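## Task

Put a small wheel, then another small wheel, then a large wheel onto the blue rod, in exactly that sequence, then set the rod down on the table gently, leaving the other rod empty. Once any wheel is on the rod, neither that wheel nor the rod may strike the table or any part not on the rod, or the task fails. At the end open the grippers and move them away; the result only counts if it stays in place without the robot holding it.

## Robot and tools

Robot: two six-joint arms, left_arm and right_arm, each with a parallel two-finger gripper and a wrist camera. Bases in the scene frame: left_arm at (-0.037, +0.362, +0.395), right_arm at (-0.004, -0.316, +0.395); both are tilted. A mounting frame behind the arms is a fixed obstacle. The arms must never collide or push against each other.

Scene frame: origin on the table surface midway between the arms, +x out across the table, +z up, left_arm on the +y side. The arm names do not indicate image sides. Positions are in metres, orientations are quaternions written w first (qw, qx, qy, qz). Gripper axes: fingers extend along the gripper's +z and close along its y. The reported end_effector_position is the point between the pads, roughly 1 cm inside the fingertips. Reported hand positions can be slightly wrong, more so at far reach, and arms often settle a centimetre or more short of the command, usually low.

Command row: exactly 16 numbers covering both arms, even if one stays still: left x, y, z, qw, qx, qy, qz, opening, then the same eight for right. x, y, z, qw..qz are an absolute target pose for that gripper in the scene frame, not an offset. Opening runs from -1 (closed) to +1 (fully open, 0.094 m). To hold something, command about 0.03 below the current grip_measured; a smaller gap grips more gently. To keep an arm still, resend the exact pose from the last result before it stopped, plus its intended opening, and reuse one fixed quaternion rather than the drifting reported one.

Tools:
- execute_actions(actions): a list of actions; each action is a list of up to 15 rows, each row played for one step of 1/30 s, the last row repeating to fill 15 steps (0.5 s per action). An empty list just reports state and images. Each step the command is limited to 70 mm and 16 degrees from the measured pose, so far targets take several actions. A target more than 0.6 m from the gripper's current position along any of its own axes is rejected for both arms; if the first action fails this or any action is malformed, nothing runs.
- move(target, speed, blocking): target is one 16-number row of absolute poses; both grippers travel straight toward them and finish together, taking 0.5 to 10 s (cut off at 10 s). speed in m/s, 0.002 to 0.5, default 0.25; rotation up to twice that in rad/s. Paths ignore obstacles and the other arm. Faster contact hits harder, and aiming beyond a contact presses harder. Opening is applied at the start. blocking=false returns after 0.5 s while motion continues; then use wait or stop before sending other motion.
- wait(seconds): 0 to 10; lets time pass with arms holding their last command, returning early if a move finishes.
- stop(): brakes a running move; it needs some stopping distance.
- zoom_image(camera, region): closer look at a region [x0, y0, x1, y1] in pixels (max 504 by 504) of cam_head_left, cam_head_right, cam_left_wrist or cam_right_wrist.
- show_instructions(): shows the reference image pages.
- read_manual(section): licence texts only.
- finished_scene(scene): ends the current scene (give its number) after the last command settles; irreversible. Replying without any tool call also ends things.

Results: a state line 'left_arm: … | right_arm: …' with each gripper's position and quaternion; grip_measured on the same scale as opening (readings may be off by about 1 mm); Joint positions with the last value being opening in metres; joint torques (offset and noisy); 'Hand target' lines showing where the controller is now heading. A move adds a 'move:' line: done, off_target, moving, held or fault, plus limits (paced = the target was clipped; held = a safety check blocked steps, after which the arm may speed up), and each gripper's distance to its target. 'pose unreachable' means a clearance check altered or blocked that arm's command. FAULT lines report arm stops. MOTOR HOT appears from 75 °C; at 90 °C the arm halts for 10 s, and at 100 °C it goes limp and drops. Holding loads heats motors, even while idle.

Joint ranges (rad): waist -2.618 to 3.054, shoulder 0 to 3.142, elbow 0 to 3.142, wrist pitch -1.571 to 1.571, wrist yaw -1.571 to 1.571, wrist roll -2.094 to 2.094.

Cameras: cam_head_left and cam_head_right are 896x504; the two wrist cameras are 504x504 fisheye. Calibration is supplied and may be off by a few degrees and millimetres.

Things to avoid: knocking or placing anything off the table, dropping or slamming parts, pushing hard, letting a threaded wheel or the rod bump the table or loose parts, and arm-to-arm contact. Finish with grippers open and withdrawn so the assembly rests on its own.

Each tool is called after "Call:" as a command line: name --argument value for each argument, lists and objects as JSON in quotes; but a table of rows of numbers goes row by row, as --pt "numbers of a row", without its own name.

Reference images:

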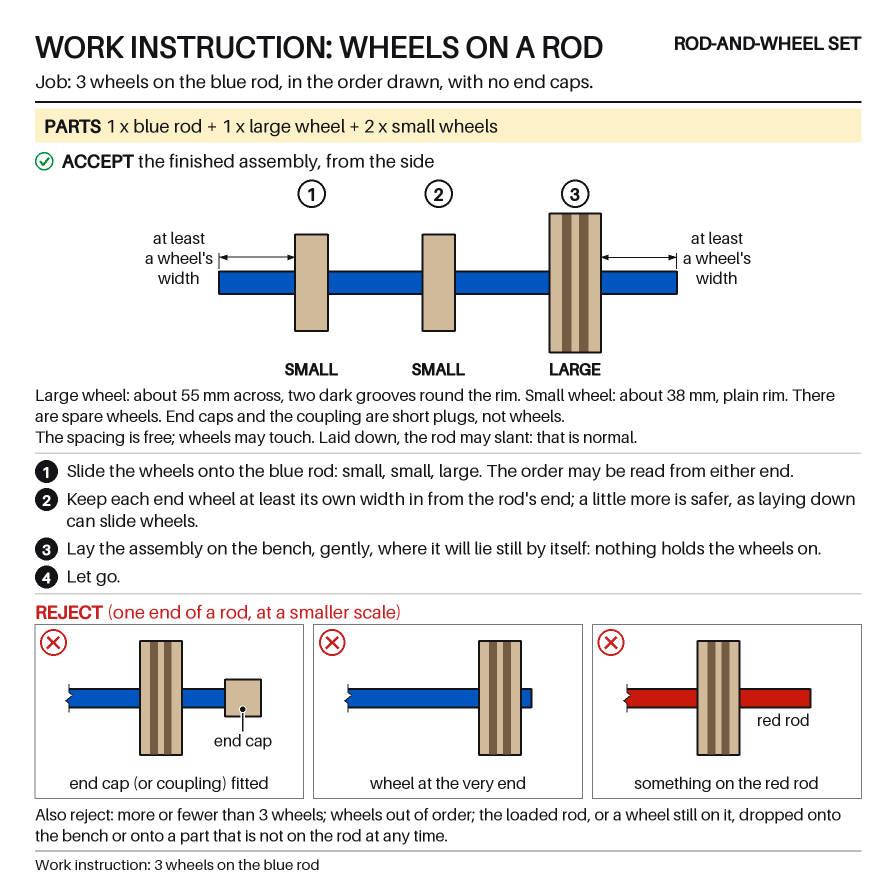

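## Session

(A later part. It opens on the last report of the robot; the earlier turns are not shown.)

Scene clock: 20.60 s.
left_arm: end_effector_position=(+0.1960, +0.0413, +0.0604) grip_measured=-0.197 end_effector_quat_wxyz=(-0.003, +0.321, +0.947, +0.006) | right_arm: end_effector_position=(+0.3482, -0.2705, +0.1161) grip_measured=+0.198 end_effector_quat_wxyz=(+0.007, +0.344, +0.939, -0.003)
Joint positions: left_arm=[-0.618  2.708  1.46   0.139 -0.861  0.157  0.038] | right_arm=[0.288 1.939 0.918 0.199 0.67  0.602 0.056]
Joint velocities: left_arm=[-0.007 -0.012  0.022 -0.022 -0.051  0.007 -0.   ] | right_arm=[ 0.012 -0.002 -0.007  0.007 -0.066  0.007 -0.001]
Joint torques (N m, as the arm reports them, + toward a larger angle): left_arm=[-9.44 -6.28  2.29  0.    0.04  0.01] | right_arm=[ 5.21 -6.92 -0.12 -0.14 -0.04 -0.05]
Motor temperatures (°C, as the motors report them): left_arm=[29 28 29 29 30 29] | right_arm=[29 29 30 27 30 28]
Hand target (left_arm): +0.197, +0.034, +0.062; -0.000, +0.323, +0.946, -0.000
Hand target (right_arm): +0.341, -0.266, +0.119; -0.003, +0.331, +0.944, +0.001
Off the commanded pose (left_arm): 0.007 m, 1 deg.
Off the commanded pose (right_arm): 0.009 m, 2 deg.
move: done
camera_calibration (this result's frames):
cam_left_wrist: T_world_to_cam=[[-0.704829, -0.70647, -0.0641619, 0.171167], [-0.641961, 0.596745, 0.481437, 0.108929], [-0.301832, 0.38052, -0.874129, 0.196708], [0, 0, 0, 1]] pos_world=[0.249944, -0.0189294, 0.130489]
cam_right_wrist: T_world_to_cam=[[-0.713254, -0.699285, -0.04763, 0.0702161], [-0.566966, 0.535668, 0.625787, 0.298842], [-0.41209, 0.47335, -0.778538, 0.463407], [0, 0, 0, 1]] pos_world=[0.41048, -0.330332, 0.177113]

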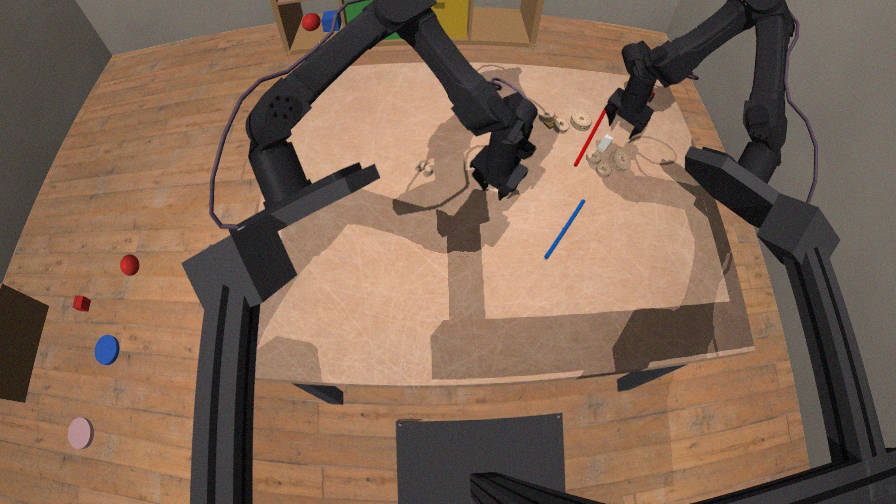

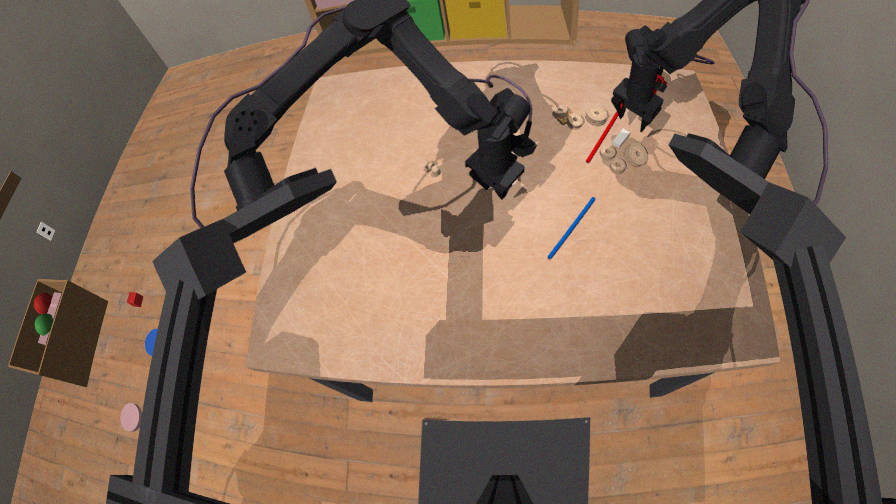

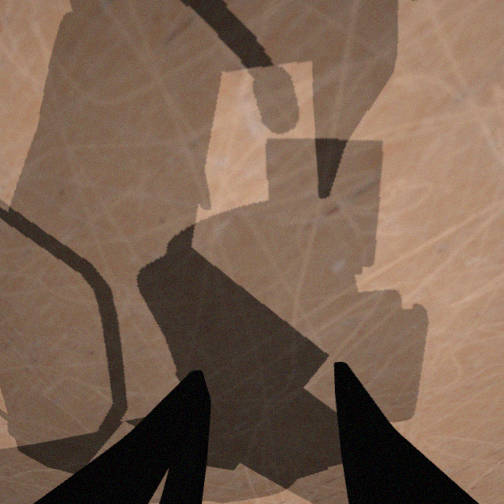

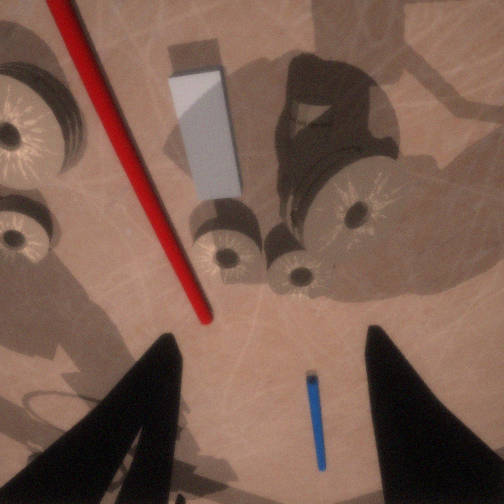

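Call:
move --target '[0.20,0.035,0.08,0,0.323,0.947,0,-0.2, 0.04,-0.25,0.015,0,0.33,0.944,0,-1]' --speed 0.4

Scene clock: 22.37 s.
left_arm: end_effector_position=(+0.1996, +0.0401, +0.0691) grip_measured=-0.197 end_effector_quat_wxyz=(-0.006, +0.317, +0.948, +0.004) | right_arm: end_effector_position=(+0.0377, -0.2511, +0.0221) grip_measured=-0.993 end_effector_quat_wxyz=(-0.067, +0.325, +0.943, -0.016)
Joint positions: left_arm=[-0.631  2.684  1.46   0.094 -0.862  0.125  0.038] | right_arm=[-0.075  2.998  0.6    1.562  0.432  0.342  0.   ]
Joint velocities: left_arm=[-0.007 -0.002 -0.002  0.066 -0.007 -0.022 -0.   ] | right_arm=[-0.002  0.007 -0.007  0.022 -0.066  0.007  0.001]
Joint torques (N m, as the arm reports them, + toward a larger angle): left_arm=[-10.74  -8.42  -0.43   0.01  -0.07  -0.09] | right_arm=[ 2.02 -1.31 -4.7  -0.06  0.01  0.  ]
Motor temperatures (°C, as the motors report them): left_arm=[29 28 29 29 30 29] | right_arm=[29 29 30 27 30 28]
Hand target (left_arm): +0.200, +0.035, +0.080; +0.000, +0.323, +0.947, +0.000
Hand target (right_arm): +0.044, -0.253, +0.019; -0.056, +0.331, +0.942, -0.014
Off the commanded pose (left_arm): 0.012 m, 1 deg.
Off the commanded pose (right_arm): 0.008 m, 8 deg.
joint sent to its limit (right arm) — the command would take joint 4 (wrist pitch) past its upper limit, so that joint was sent only as far as its limit.
move: off_target (left_arm, right_arm); limits=paced
camera_calibration (this result's frames):
cam_left_wrist: T_world_to_cam=[[-0.699614, -0.712177, -0.0578272, 0.172134], [-0.643355, 0.592656, 0.484617, 0.107926], [-0.310861, 0.376248, -0.872813, 0.207708], [0, 0, 0, 1]] pos_world=[0.254431, -0.0195235, 0.138942]
cam_right_wrist: T_world_to_cam=[[-0.687671, -0.724994, 0.0386273, -0.151491], [-0.485909, 0.49912, 0.717476, 0.156984], [-0.539446, 0.474618, -0.695511, 0.256422], [0, 0, 0, 1]] pos_world=[0.110429, -0.309887, 0.0715644]

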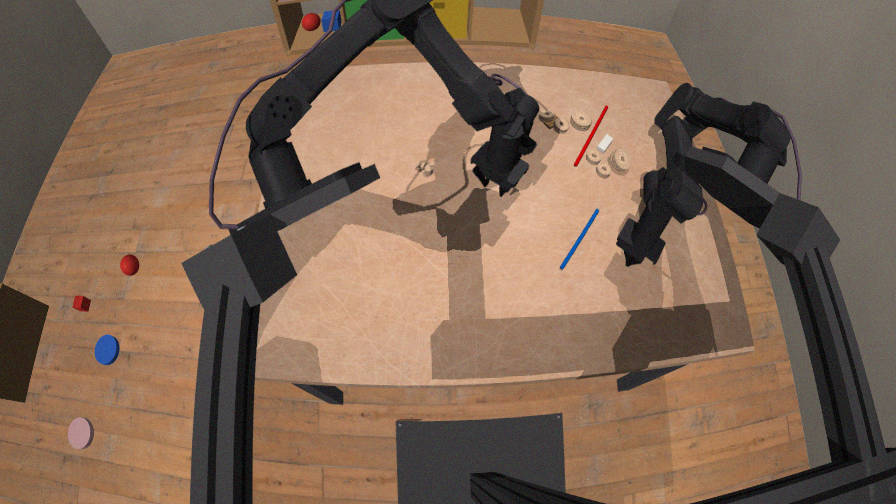

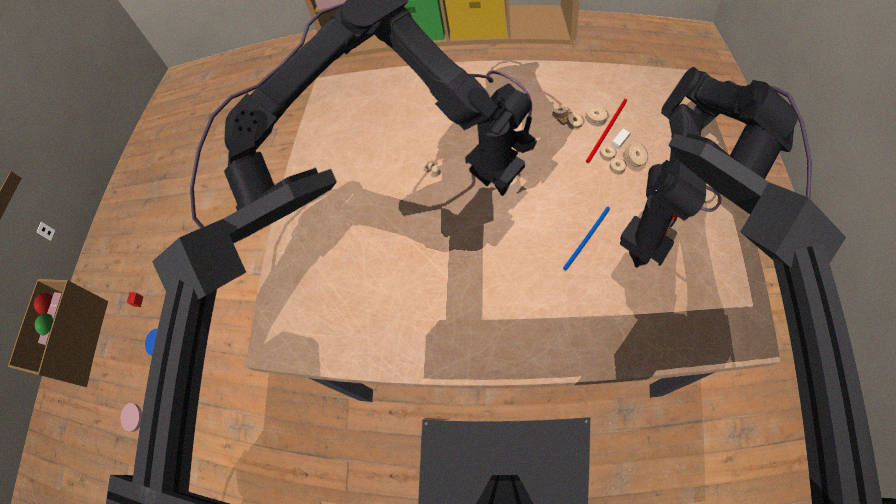

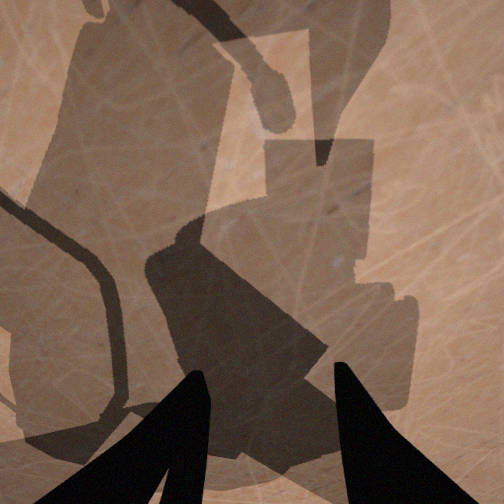

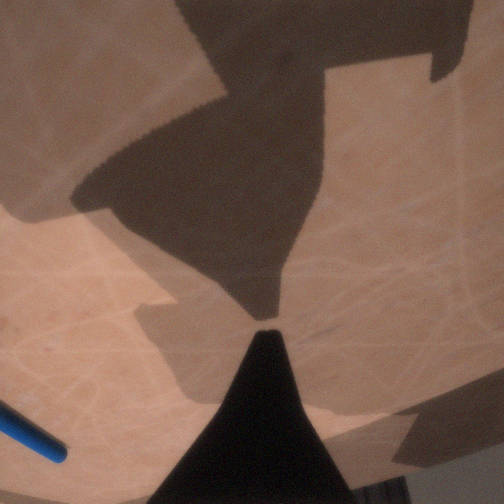

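Call:
move --target '[0.12,0.12,0.2,0.324,0.304,0.89,-0.11,-0.2, 0.14,-0.19,0.06,0,0.33,0.944,0,0]' --speed 0.2

Scene clock: 24.97 s.
left_arm: end_effector_position=(+0.1187, +0.1212, +0.1911) grip_measured=-0.197 end_effector_quat_wxyz=(+0.213, +0.320, +0.919, -0.086) | right_arm: end_effector_position=(+0.1308, -0.1940, +0.0584) grip_measured=-0.002 end_effector_quat_wxyz=(-0.005, +0.328, +0.945, -0.001)
Joint positions: left_arm=[-0.845  2.631  0.443  1.554 -0.841  0.417  0.038] | right_arm=[0.322 2.729 0.616 1.241 0.684 0.618 0.047]
Joint velocities: left_arm=[ 0.002 -0.007 -0.017 -0.066  0.022  0.007  0.   ] | right_arm=[-0.002 -0.007 -0.017  0.022 -0.037 -0.022 -0.   ]
Joint torques (N m, as the arm reports them, + toward a larger angle): left_arm=[-7.44 -5.53 -2.65  0.92  0.07 -0.11] | right_arm=[ 5.52 -4.01 -2.48 -0.2   0.15  0.05]
Motor temperatures (°C, as the motors report them): left_arm=[29 28 29 29 30 29] | right_arm=[29 28 30 27 30 28]
Hand target (left_arm): +0.120, +0.121, +0.198; +0.219, +0.318, +0.918, -0.092
Hand target (right_arm): +0.138, -0.191, +0.059; +0.002, +0.329, +0.944, -0.002
Off the commanded pose (left_arm): 0.009 m, 14 deg.
Off the commanded pose (right_arm): 0.010 m, 1 deg.
joint sent to its limit (left arm) — the command would take joint 4 (wrist pitch) past its upper limit, so that joint was sent only as far as its limit.
move: off_target (left_arm)
camera_calibration (this result's frames):
cam_left_wrist: T_world_to_cam=[[-0.691947, -0.716625, -0.0875054, 0.185714], [-0.720881, 0.692419, 0.0297876, 0.0326888], [0.0392439, 0.0836924, -0.995719, 0.276005], [0, 0, 0, 1]] pos_world=[0.141237, 0.0873533, 0.2901]
cam_right_wrist: T_world_to_cam=[[-0.690184, -0.722533, -0.0398913, -0.0420374], [-0.571047, 0.509963, 0.643306, 0.165264], [-0.444467, 0.46678, -0.764569, 0.29485], [0, 0, 0, 1]] pos_world=[0.196411, -0.252282, 0.117441]

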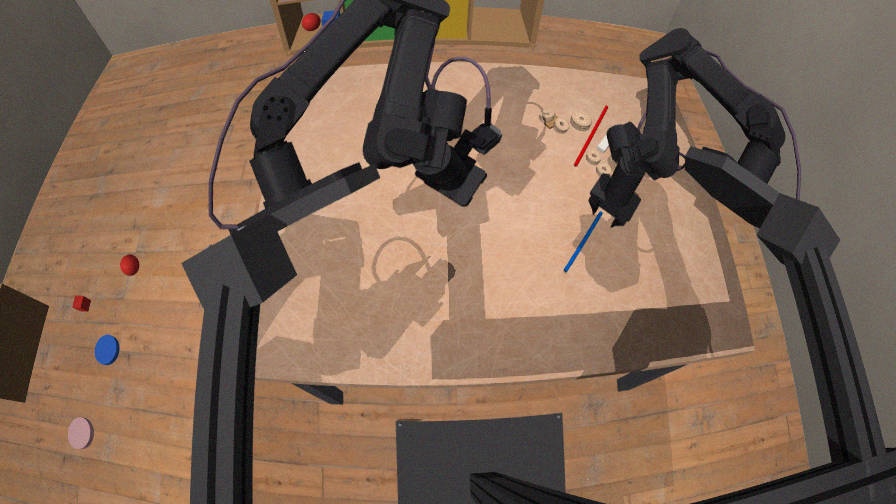

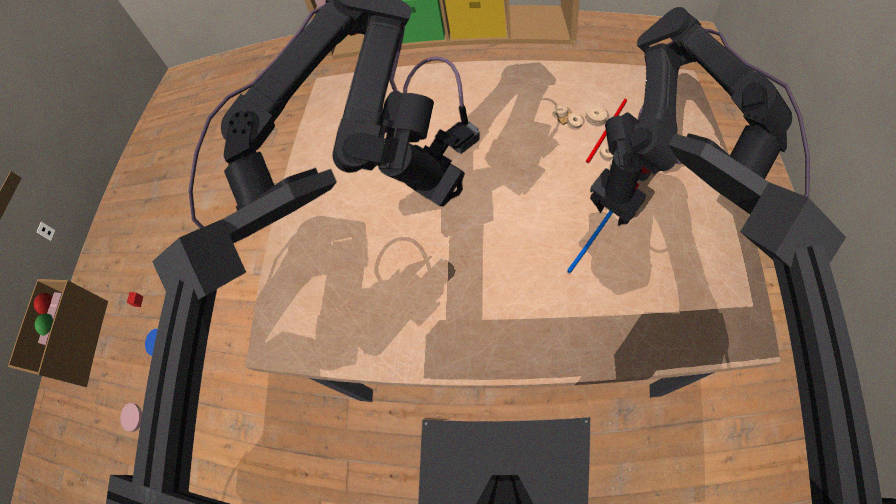

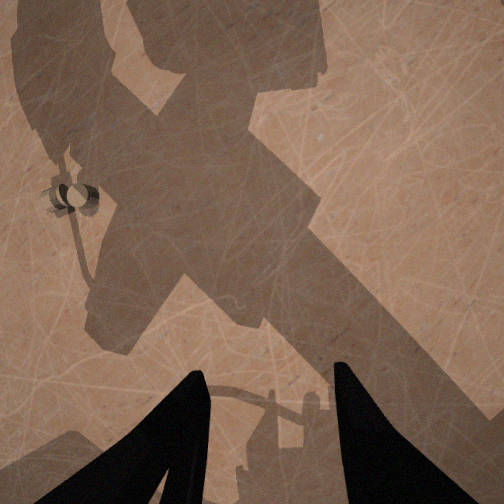

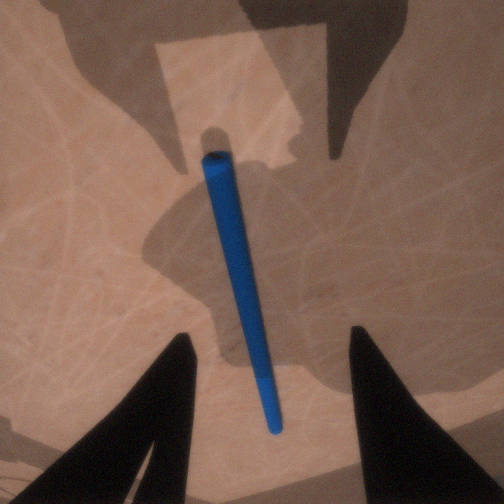

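Call:
move --target '[0.12,0.12,0.2,0.213,0.32,0.919,-0.086,-0.2, 0.146,-0.181,0.03,0,0.33,0.944,0,-0.2]' --speed 0.08

Call:
move --target '[0.12,0.12,0.2,0.213,0.32,0.919,-0.086,-0.2, 0.146,-0.181,0.008,0,0.33,0.944,0,-0.2]' --speed 0.05

Scene clock: 26.07 s.
left_arm: end_effector_position=(+0.1203, +0.1215, +0.1944) grip_measured=-0.197 end_effector_quat_wxyz=(+0.210, +0.318, +0.921, -0.080) | right_arm: end_effector_position=(+0.1532, -0.1833, +0.0336) grip_measured=-0.198 end_effector_quat_wxyz=(+0.010, +0.339, +0.941, +0.001)
Joint positions: left_arm=[-0.86   2.606  0.443  1.514 -0.865  0.395  0.038] | right_arm=[0.3   2.753 0.743 1.19  0.672 0.596 0.038]
Joint velocities: left_arm=[-0.002 -0.002 -0.007 -0.051 -0.051  0.022  0.001] | right_arm=[-0.007  0.002 -0.012 -0.037  0.007 -0.007 -0.001]
Joint torques (N m, as the arm reports them, + toward a larger angle): left_arm=[-7.35 -5.65 -1.9   0.69  0.06 -0.06] | right_arm=[ 4.69 -2.4  -2.12 -0.12 -0.09 -0.07]
Motor temperatures (°C, as the motors report them): left_arm=[29 28 29 29 30 29] | right_arm=[29 28 30 27 30 28]
Hand target (left_arm): +0.120, +0.120, +0.200; +0.213, +0.320, +0.919, -0.086
Hand target (right_arm): +0.146, -0.180, +0.030; -0.000, +0.330, +0.944, +0.000
Off the commanded pose (left_arm): 0.006 m, 1 deg.
Off the commanded pose (right_arm): 0.008 m, 2 deg.
move: done
camera_calibration (this result's frames):
cam_left_wrist: T_world_to_cam=[[-0.68592, -0.721617, -0.0937136, 0.188413], [-0.726762, 0.685809, 0.0385173, 0.0334099], [0.0364748, 0.0945273, -0.994854, 0.277963], [0, 0, 0, 1]] pos_world=[0.143379, 0.0867742, 0.292902]
cam_right_wrist: T_world_to_cam=[[-0.705437, -0.70649, -0.0568358, -0.0140392], [-0.577592, 0.526546, 0.623808, 0.193305], [-0.410788, 0.472885, -0.779508, 0.277282], [0, 0, 0, 1]] pos_world=[0.215652, -0.242825, 0.0947605]

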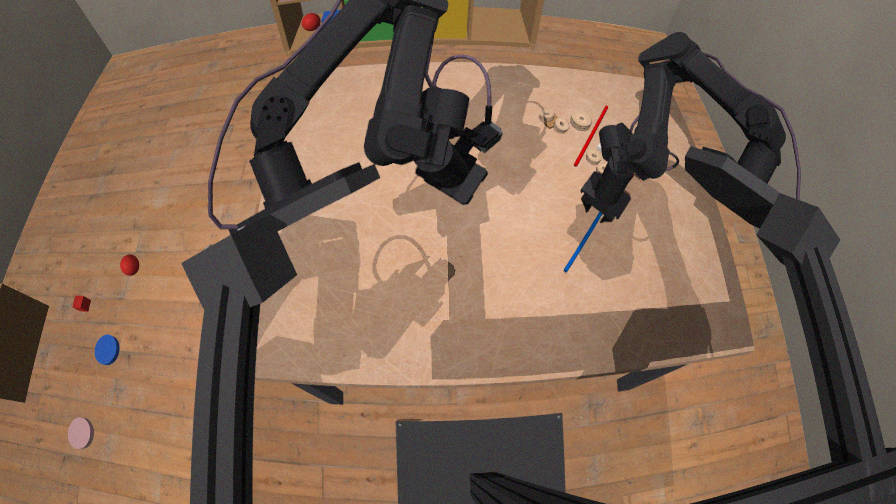

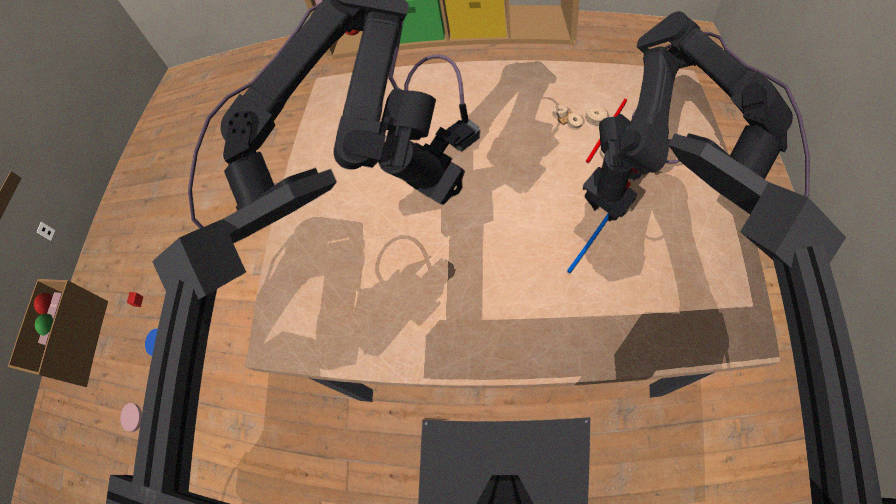

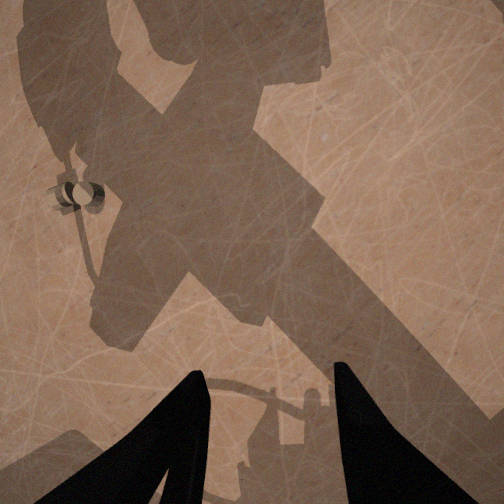

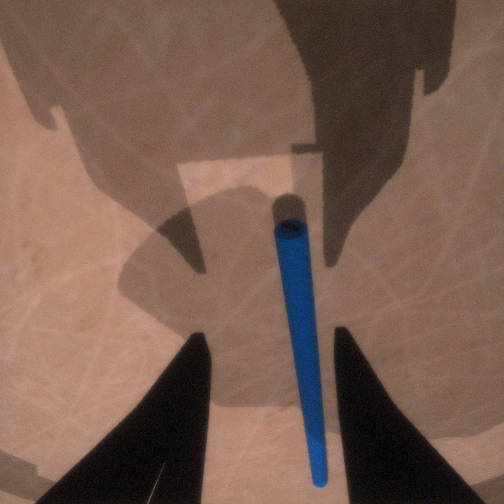

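Scene clock: 26.83 s.
left_arm: end_effector_position=(+0.1201, +0.1216, +0.1942) grip_measured=-0.197 end_effector_quat_wxyz=(+0.210, +0.318, +0.921, -0.080) | right_arm: end_effector_position=(+0.1529, -0.1847, +0.0142) grip_measured=-0.198 end_effector_quat_wxyz=(+0.009, +0.338, +0.941, -0.002)
Joint positions: left_arm=[-0.86   2.606  0.443  1.512 -0.865  0.394  0.038] | right_arm=[0.254 2.797 0.808 1.191 0.646 0.554 0.038]
Joint velocities: left_arm=[ 0.002  0.012  0.007  0.007 -0.037  0.066 -0.   ] | right_arm=[ 0.002  0.012 -0.002  0.022  0.007 -0.11   0.   ]
Joint torques (N m, as the arm reports them, + toward a larger angle): left_arm=[-7.35 -5.62 -1.89  0.67  0.06 -0.04] | right_arm=[ 4.17 -1.97 -1.71 -0.13 -0.17 -0.05]
Motor temperatures (°C, as the motors report them): left_arm=[29 28 29 29 30 29] | right_arm=[29 28 30 27 30 28]
Hand target (left_arm): +0.120, +0.120, +0.200; +0.213, +0.320, +0.919, -0.086
Hand target (right_arm): +0.146, -0.181, +0.009; -0.000, +0.330, +0.944, +0.000
Off the commanded pose (left_arm): 0.006 m, 1 deg.
Off the commanded pose (right_arm): 0.010 m, 1 deg.
move: done
camera_calibration (this result's frames):
cam_left_wrist: T_world_to_cam=[[-0.686622, -0.72096, -0.0936306, 0.18826], [-0.72613, 0.686427, 0.0394138, 0.0328643], [0.0358548, 0.0950504, -0.994827, 0.277859], [0, 0, 0, 1]] pos_world=[0.143164, 0.086758, 0.292753]
cam_right_wrist: T_world_to_cam=[[-0.704079, -0.708305, -0.050763, -0.0169432], [-0.576545, 0.528443, 0.623173, 0.206162], [-0.414571, 0.46803, -0.780435, 0.262385], [0, 0, 0, 1]] pos_world=[0.21571, -0.24375, 0.0754402]

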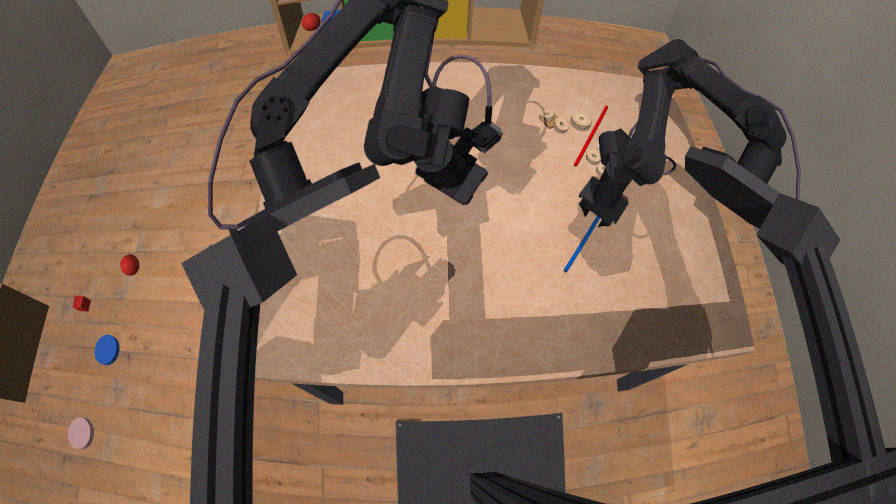

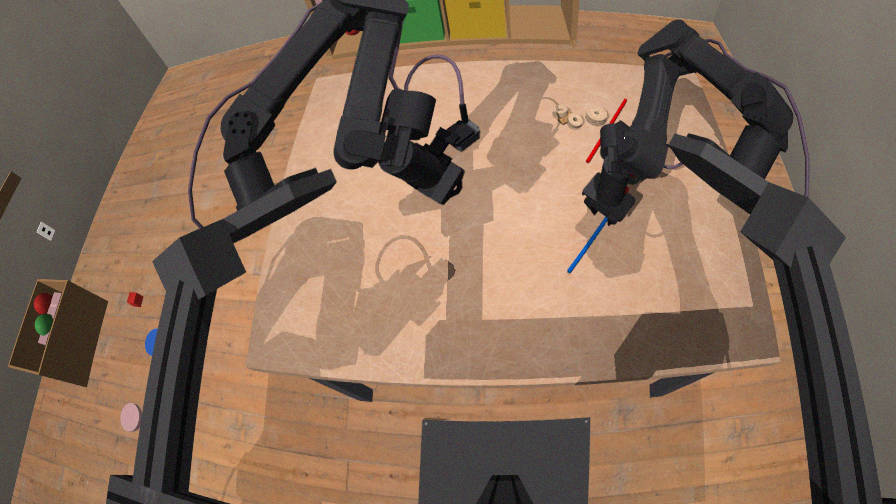

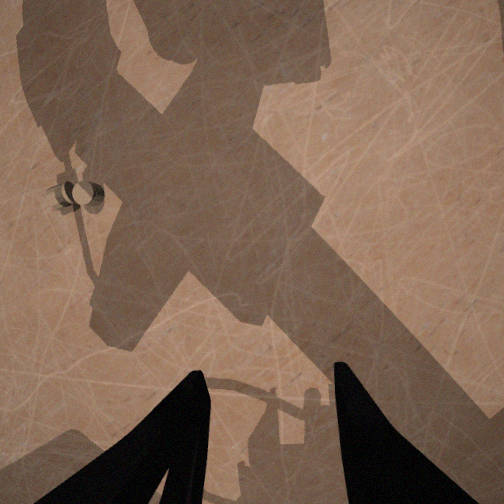

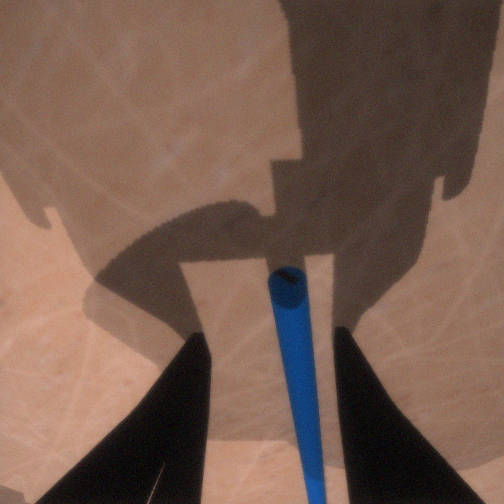

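Call:
execute_actions --actions '[[[0.12,0.12,0.2,0.213,0.32,0.919,-0.086,-0.2, 0.146,-0.181,0.006,0,0.33,0.944,0,-0.87]],[[0.12,0.12,0.2,0.213,0.32,0.919,-0.086,-0.2, 0.146,-0.181,0.006,0,0.33,0.944,0,-0.87]]]'

Call:
move --target '[0.15,0.12,0.22,0.213,0.32,0.919,-0.086,-0.2, 0.16,-0.17,0.06,0,0.33,0.944,0,-0.87]' --speed 0.08

Call:
move --target '[0.22,0.01,0.20,0.324,0.304,0.89,-0.11,-0.2, 0.33,-0.08,0.12,0,0.33,0.944,0,-0.87]' --speed 0.12

Scene clock: 28.03 s.
left_arm: end_effector_position=(+0.1201, +0.1216, +0.1942) grip_measured=-0.197 end_effector_quat_wxyz=(+0.210, +0.318, +0.921, -0.080) | right_arm: end_effector_position=(+0.1523, -0.1834, +0.0140) grip_measured=-0.840 end_effector_quat_wxyz=(+0.008, +0.333, +0.943, +0.001)
Joint positions: left_arm=[-0.86   2.606  0.443  1.512 -0.866  0.394  0.038] | right_arm=[0.254 2.8   0.809 1.191 0.64  0.546 0.008]
Joint velocities: left_arm=[ 0.017 -0.022 -0.007 -0.051  0.022  0.007 -0.   ] | right_arm=[-0.002  0.007 -0.002 -0.007  0.007  0.022  0.   ]
Joint torques (N m, as the arm reports them, + toward a larger angle): left_arm=[-7.36 -5.63 -1.89  0.71  0.07 -0.07] | right_arm=[ 3.78 -1.75 -0.84 -0.15 -0.07 -0.04]
Motor temperatures (°C, as the motors report them): left_arm=[29 28 29 29 30 29] | right_arm=[29 28 30 27 30 28]
Hand target (left_arm): +0.120, +0.120, +0.200; +0.213, +0.320, +0.919, -0.086
Hand target (right_arm): +0.146, -0.181, +0.007; -0.000, +0.330, +0.944, +0.000
Off the commanded pose (left_arm): 0.006 m, 1 deg.
Off the commanded pose (right_arm): 0.010 m, 1 deg.
camera_calibration (this result's frames):
cam_left_wrist: T_world_to_cam=[[-0.686268, -0.72128, -0.0937648, 0.188341], [-0.726468, 0.686059, 0.03958, 0.032889], [0.0357799, 0.0952796, -0.994807, 0.277818], [0, 0, 0, 1]] pos_world=[0.143205, 0.0868122, 0.292733]
cam_right_wrist: T_world_to_cam=[[-0.697151, -0.714854, -0.0544514, -0.0187148], [-0.581347, 0.519233, 0.626445, 0.204258], [-0.419544, 0.468382, -0.777561, 0.262155], [0, 0, 0, 1]] pos_world=[0.215683, -0.242224, 0.0748661]

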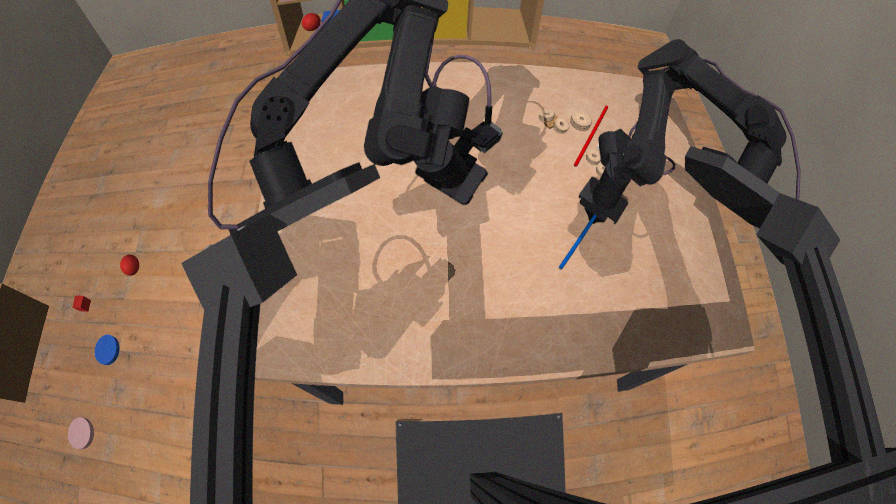

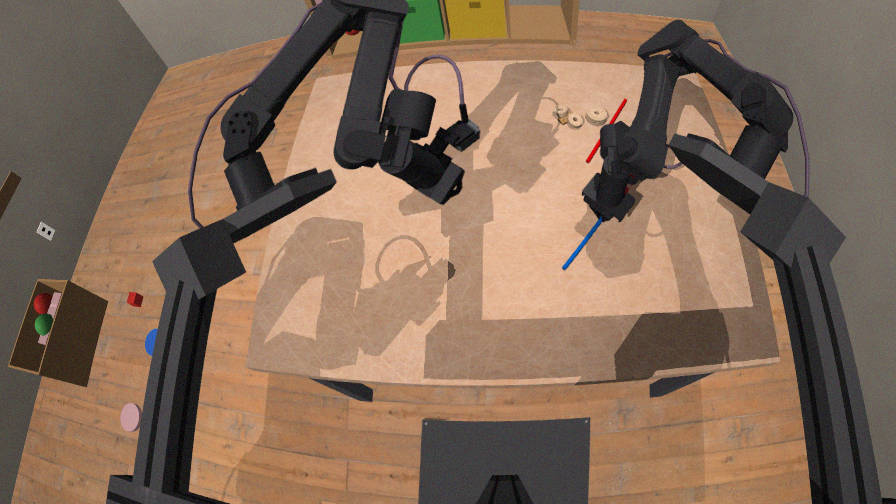

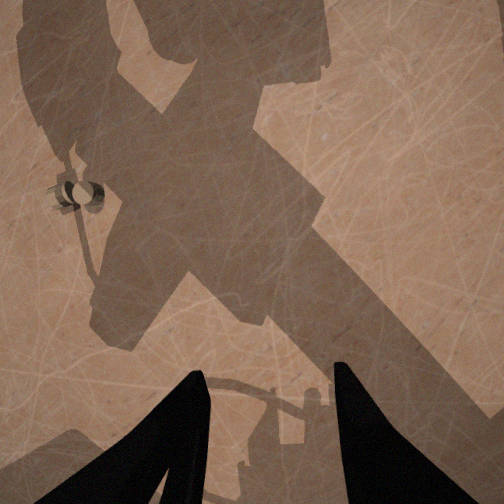

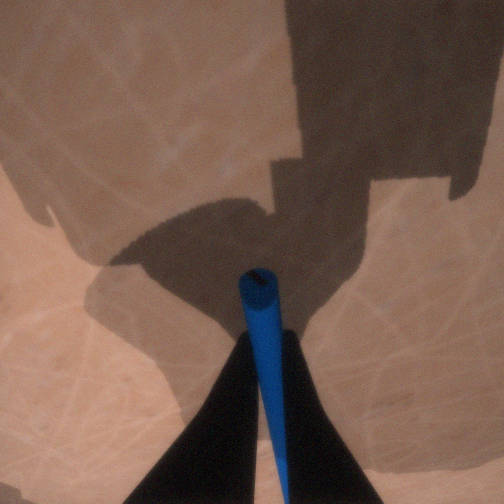

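Scene clock: 29.23 s.
left_arm: end_effector_position=(+0.1562, +0.1169, +0.2147) grip_measured=-0.197 end_effector_quat_wxyz=(+0.215, +0.311, +0.922, -0.081) | right_arm: end_effector_position=(+0.1634, -0.1703, +0.0529) grip_measured=-0.840 end_effector_quat_wxyz=(+0.005, +0.338, +0.941, +0.003)
Joint positions: left_arm=[-0.869  2.381  0.443  1.298 -0.874  0.385  0.038] | right_arm=[0.382 2.677 0.729 1.066 0.718 0.682 0.008]
Joint velocities: left_arm=[ 0.012 -0.002 -0.007 -0.022 -0.081 -0.022  0.   ] | right_arm=[ 0.007 -0.012 -0.007 -0.037 -0.037 -0.051 -0.001]
Joint torques (N m, as the arm reports them, + toward a larger angle): left_arm=[-7.42 -5.78 -2.47  0.76  0.07 -0.05] | right_arm=[ 6.15 -5.   -4.46 -0.17  0.16  0.06]
Motor temperatures (°C, as the motors report them): left_arm=[29 28 29 29 30 29] | right_arm=[29 28 30 27 30 28]
Hand target (left_arm): +0.150, +0.120, +0.220; +0.213, +0.320, +0.919, -0.086
Hand target (right_arm): +0.160, -0.171, +0.059; +0.001, +0.329, +0.944, -0.000
Off the commanded pose (left_arm): 0.009 m, 1 deg.
Off the commanded pose (right_arm): 0.008 m, 1 deg.
move: done
camera_calibration (this result's frames):
cam_left_wrist: T_world_to_cam=[[-0.675007, -0.731915, -0.0930955, 0.210975], [-0.736653, 0.675628, 0.0294719, 0.0664493], [0.041327, 0.0884729, -0.995221, 0.297398], [0, 0, 0, 1]] pos_world=[0.179069, 0.0832093, 0.313659]
cam_right_wrist: T_world_to_cam=[[-0.704864, -0.707053, -0.0569449, 0.00322253], [-0.573427, 0.520711, 0.632488, 0.178108], [-0.417551, 0.478472, -0.772474, 0.292111], [0, 0, 0, 1]] pos_world=[0.226375, -0.230232, 0.11318]

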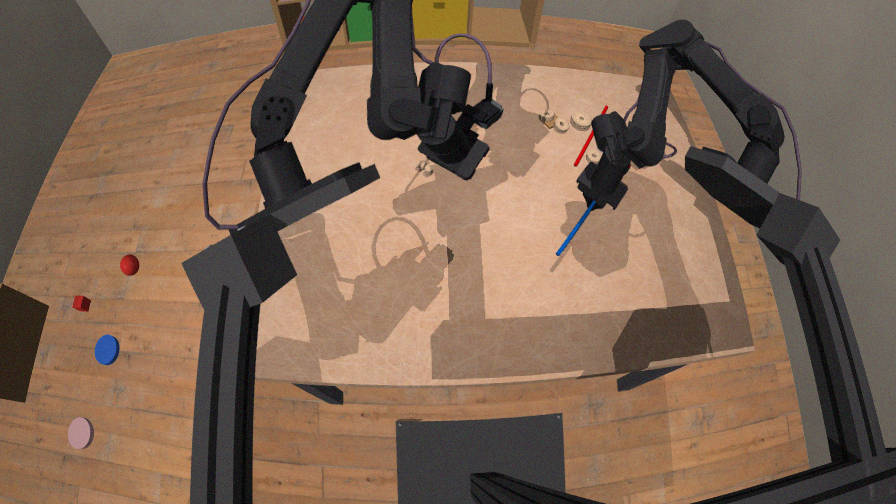

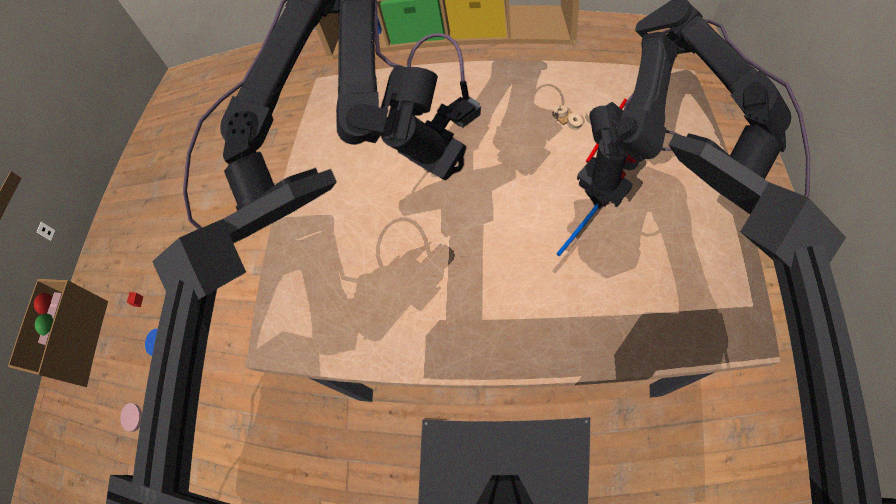

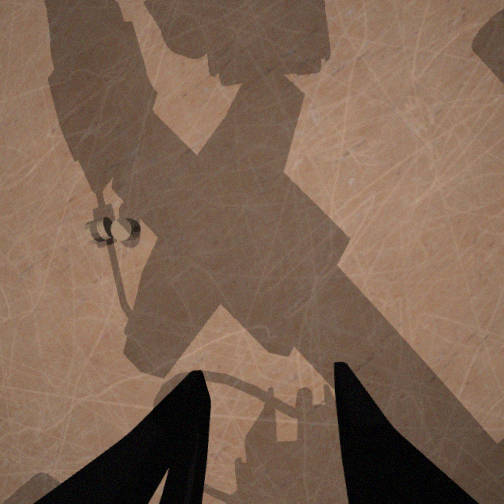

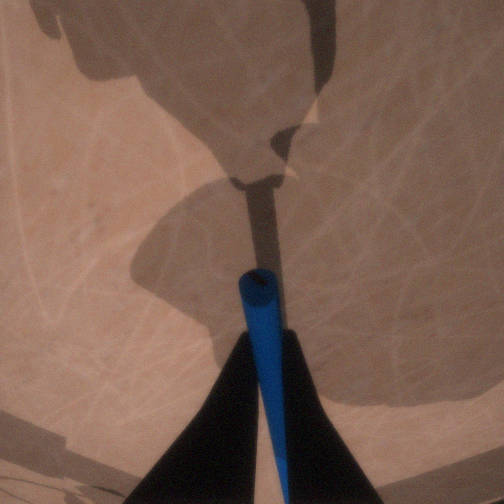

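Scene clock: 31.60 s.
left_arm: end_effector_position=(+0.2159, +0.0182, +0.1980) grip_measured=-0.197 end_effector_quat_wxyz=(+0.312, +0.307, +0.893, -0.101) | right_arm: end_effector_position=(+0.3231, -0.0848, +0.1096) grip_measured=-0.840 end_effector_quat_wxyz=(-0.006, +0.334, +0.943, -0.003)
Joint positions: left_arm=[-0.832  2.599  0.846  1.409 -0.758  0.632  0.038] | right_arm=[ 0.629  2.471  1.345 -0.002  0.854  0.994  0.008]
Joint velocities: left_arm=[ 0.007  0.032  0.007  0.007 -0.022 -0.095 -0.   ] | right_arm=[-0.007 -0.002 -0.007  0.037 -0.022  0.081 -0.   ]
Joint torques (N m, as the arm reports them, + toward a larger angle): left_arm=[-8.03 -4.99  2.02  1.13  0.35  0.01] | right_arm=[ 9.38 -6.45  3.02 -0.31  0.18  0.05]
Motor temperatures (°C, as the motors report them): left_arm=[29 28 29 29 30 29] | right_arm=[29 29 30 27 30 28]
Hand target (left_arm): +0.218, +0.010, +0.201; +0.323, +0.304, +0.890, -0.111
Hand target (right_arm): +0.328, -0.078, +0.118; +0.002, +0.329, +0.944, -0.000
Off the commanded pose (left_arm): 0.009 m, 2 deg.
Off the commanded pose (right_arm): 0.013 m, 1 deg.
move: off_target (right_arm)
camera_calibration (this result's frames):
cam_left_wrist: T_world_to_cam=[[-0.656885, -0.741467, -0.136849, 0.182461], [-0.721418, 0.670839, -0.171844, 0.214337], [0.21922, -0.014156, -0.975573, 0.24658], [0, 0, 0, 1]] pos_world=[0.220427, -0.00500584, 0.302358]
cam_right_wrist: T_world_to_cam=[[-0.699406, -0.713795, -0.0364439, 0.174965], [-0.563089, 0.518899, 0.643175, 0.184686], [-0.440185, 0.470362, -0.764851, 0.367428], [0, 0, 0, 1]] pos_world=[0.388102, -0.143768, 0.168619]

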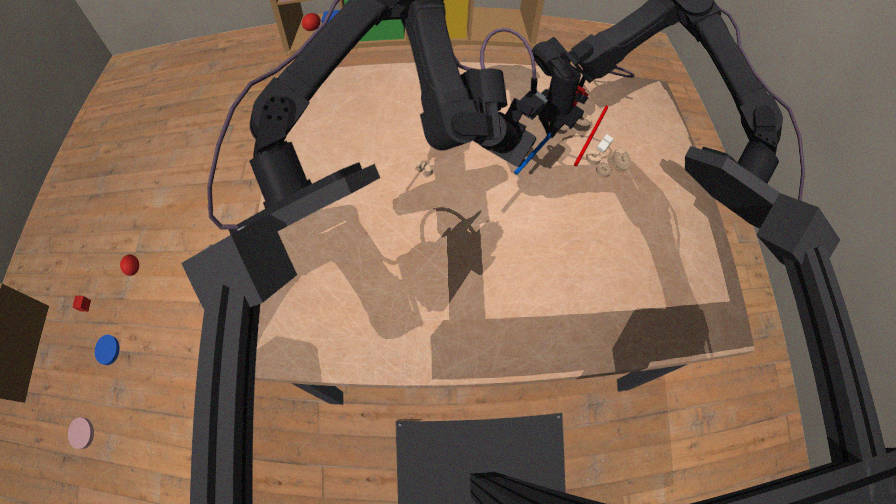

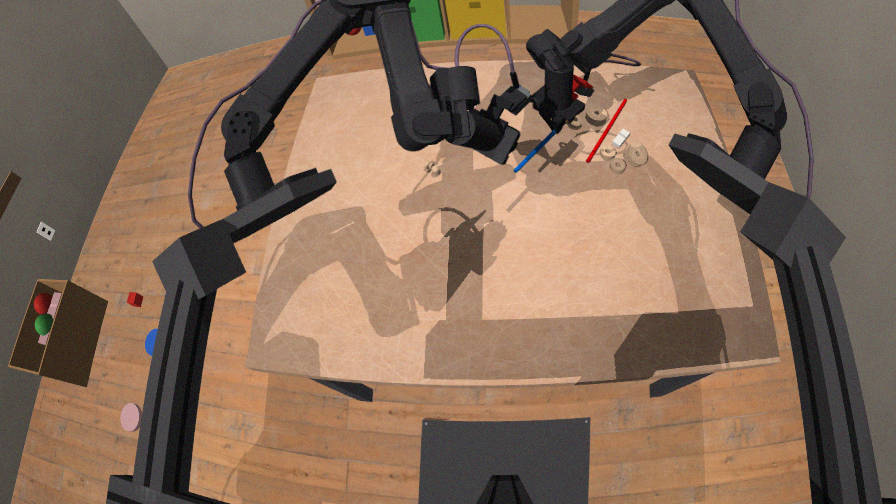

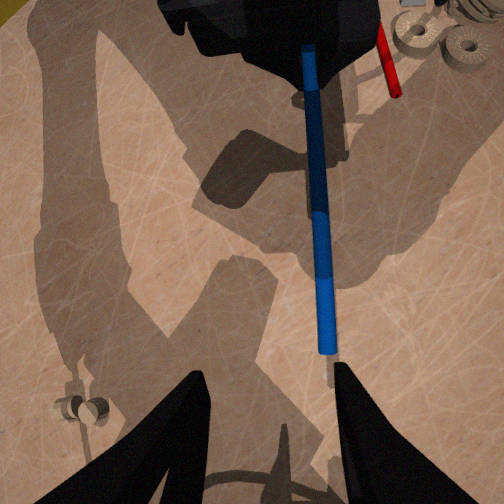

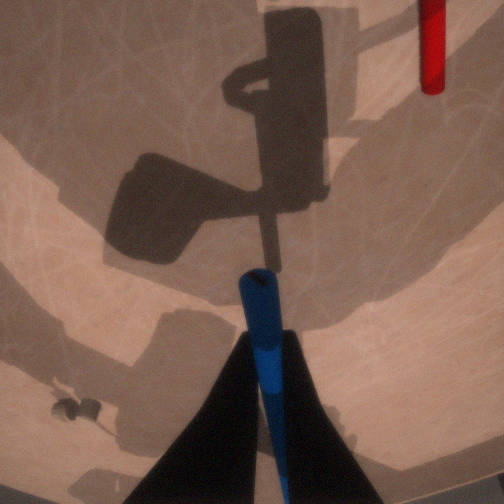

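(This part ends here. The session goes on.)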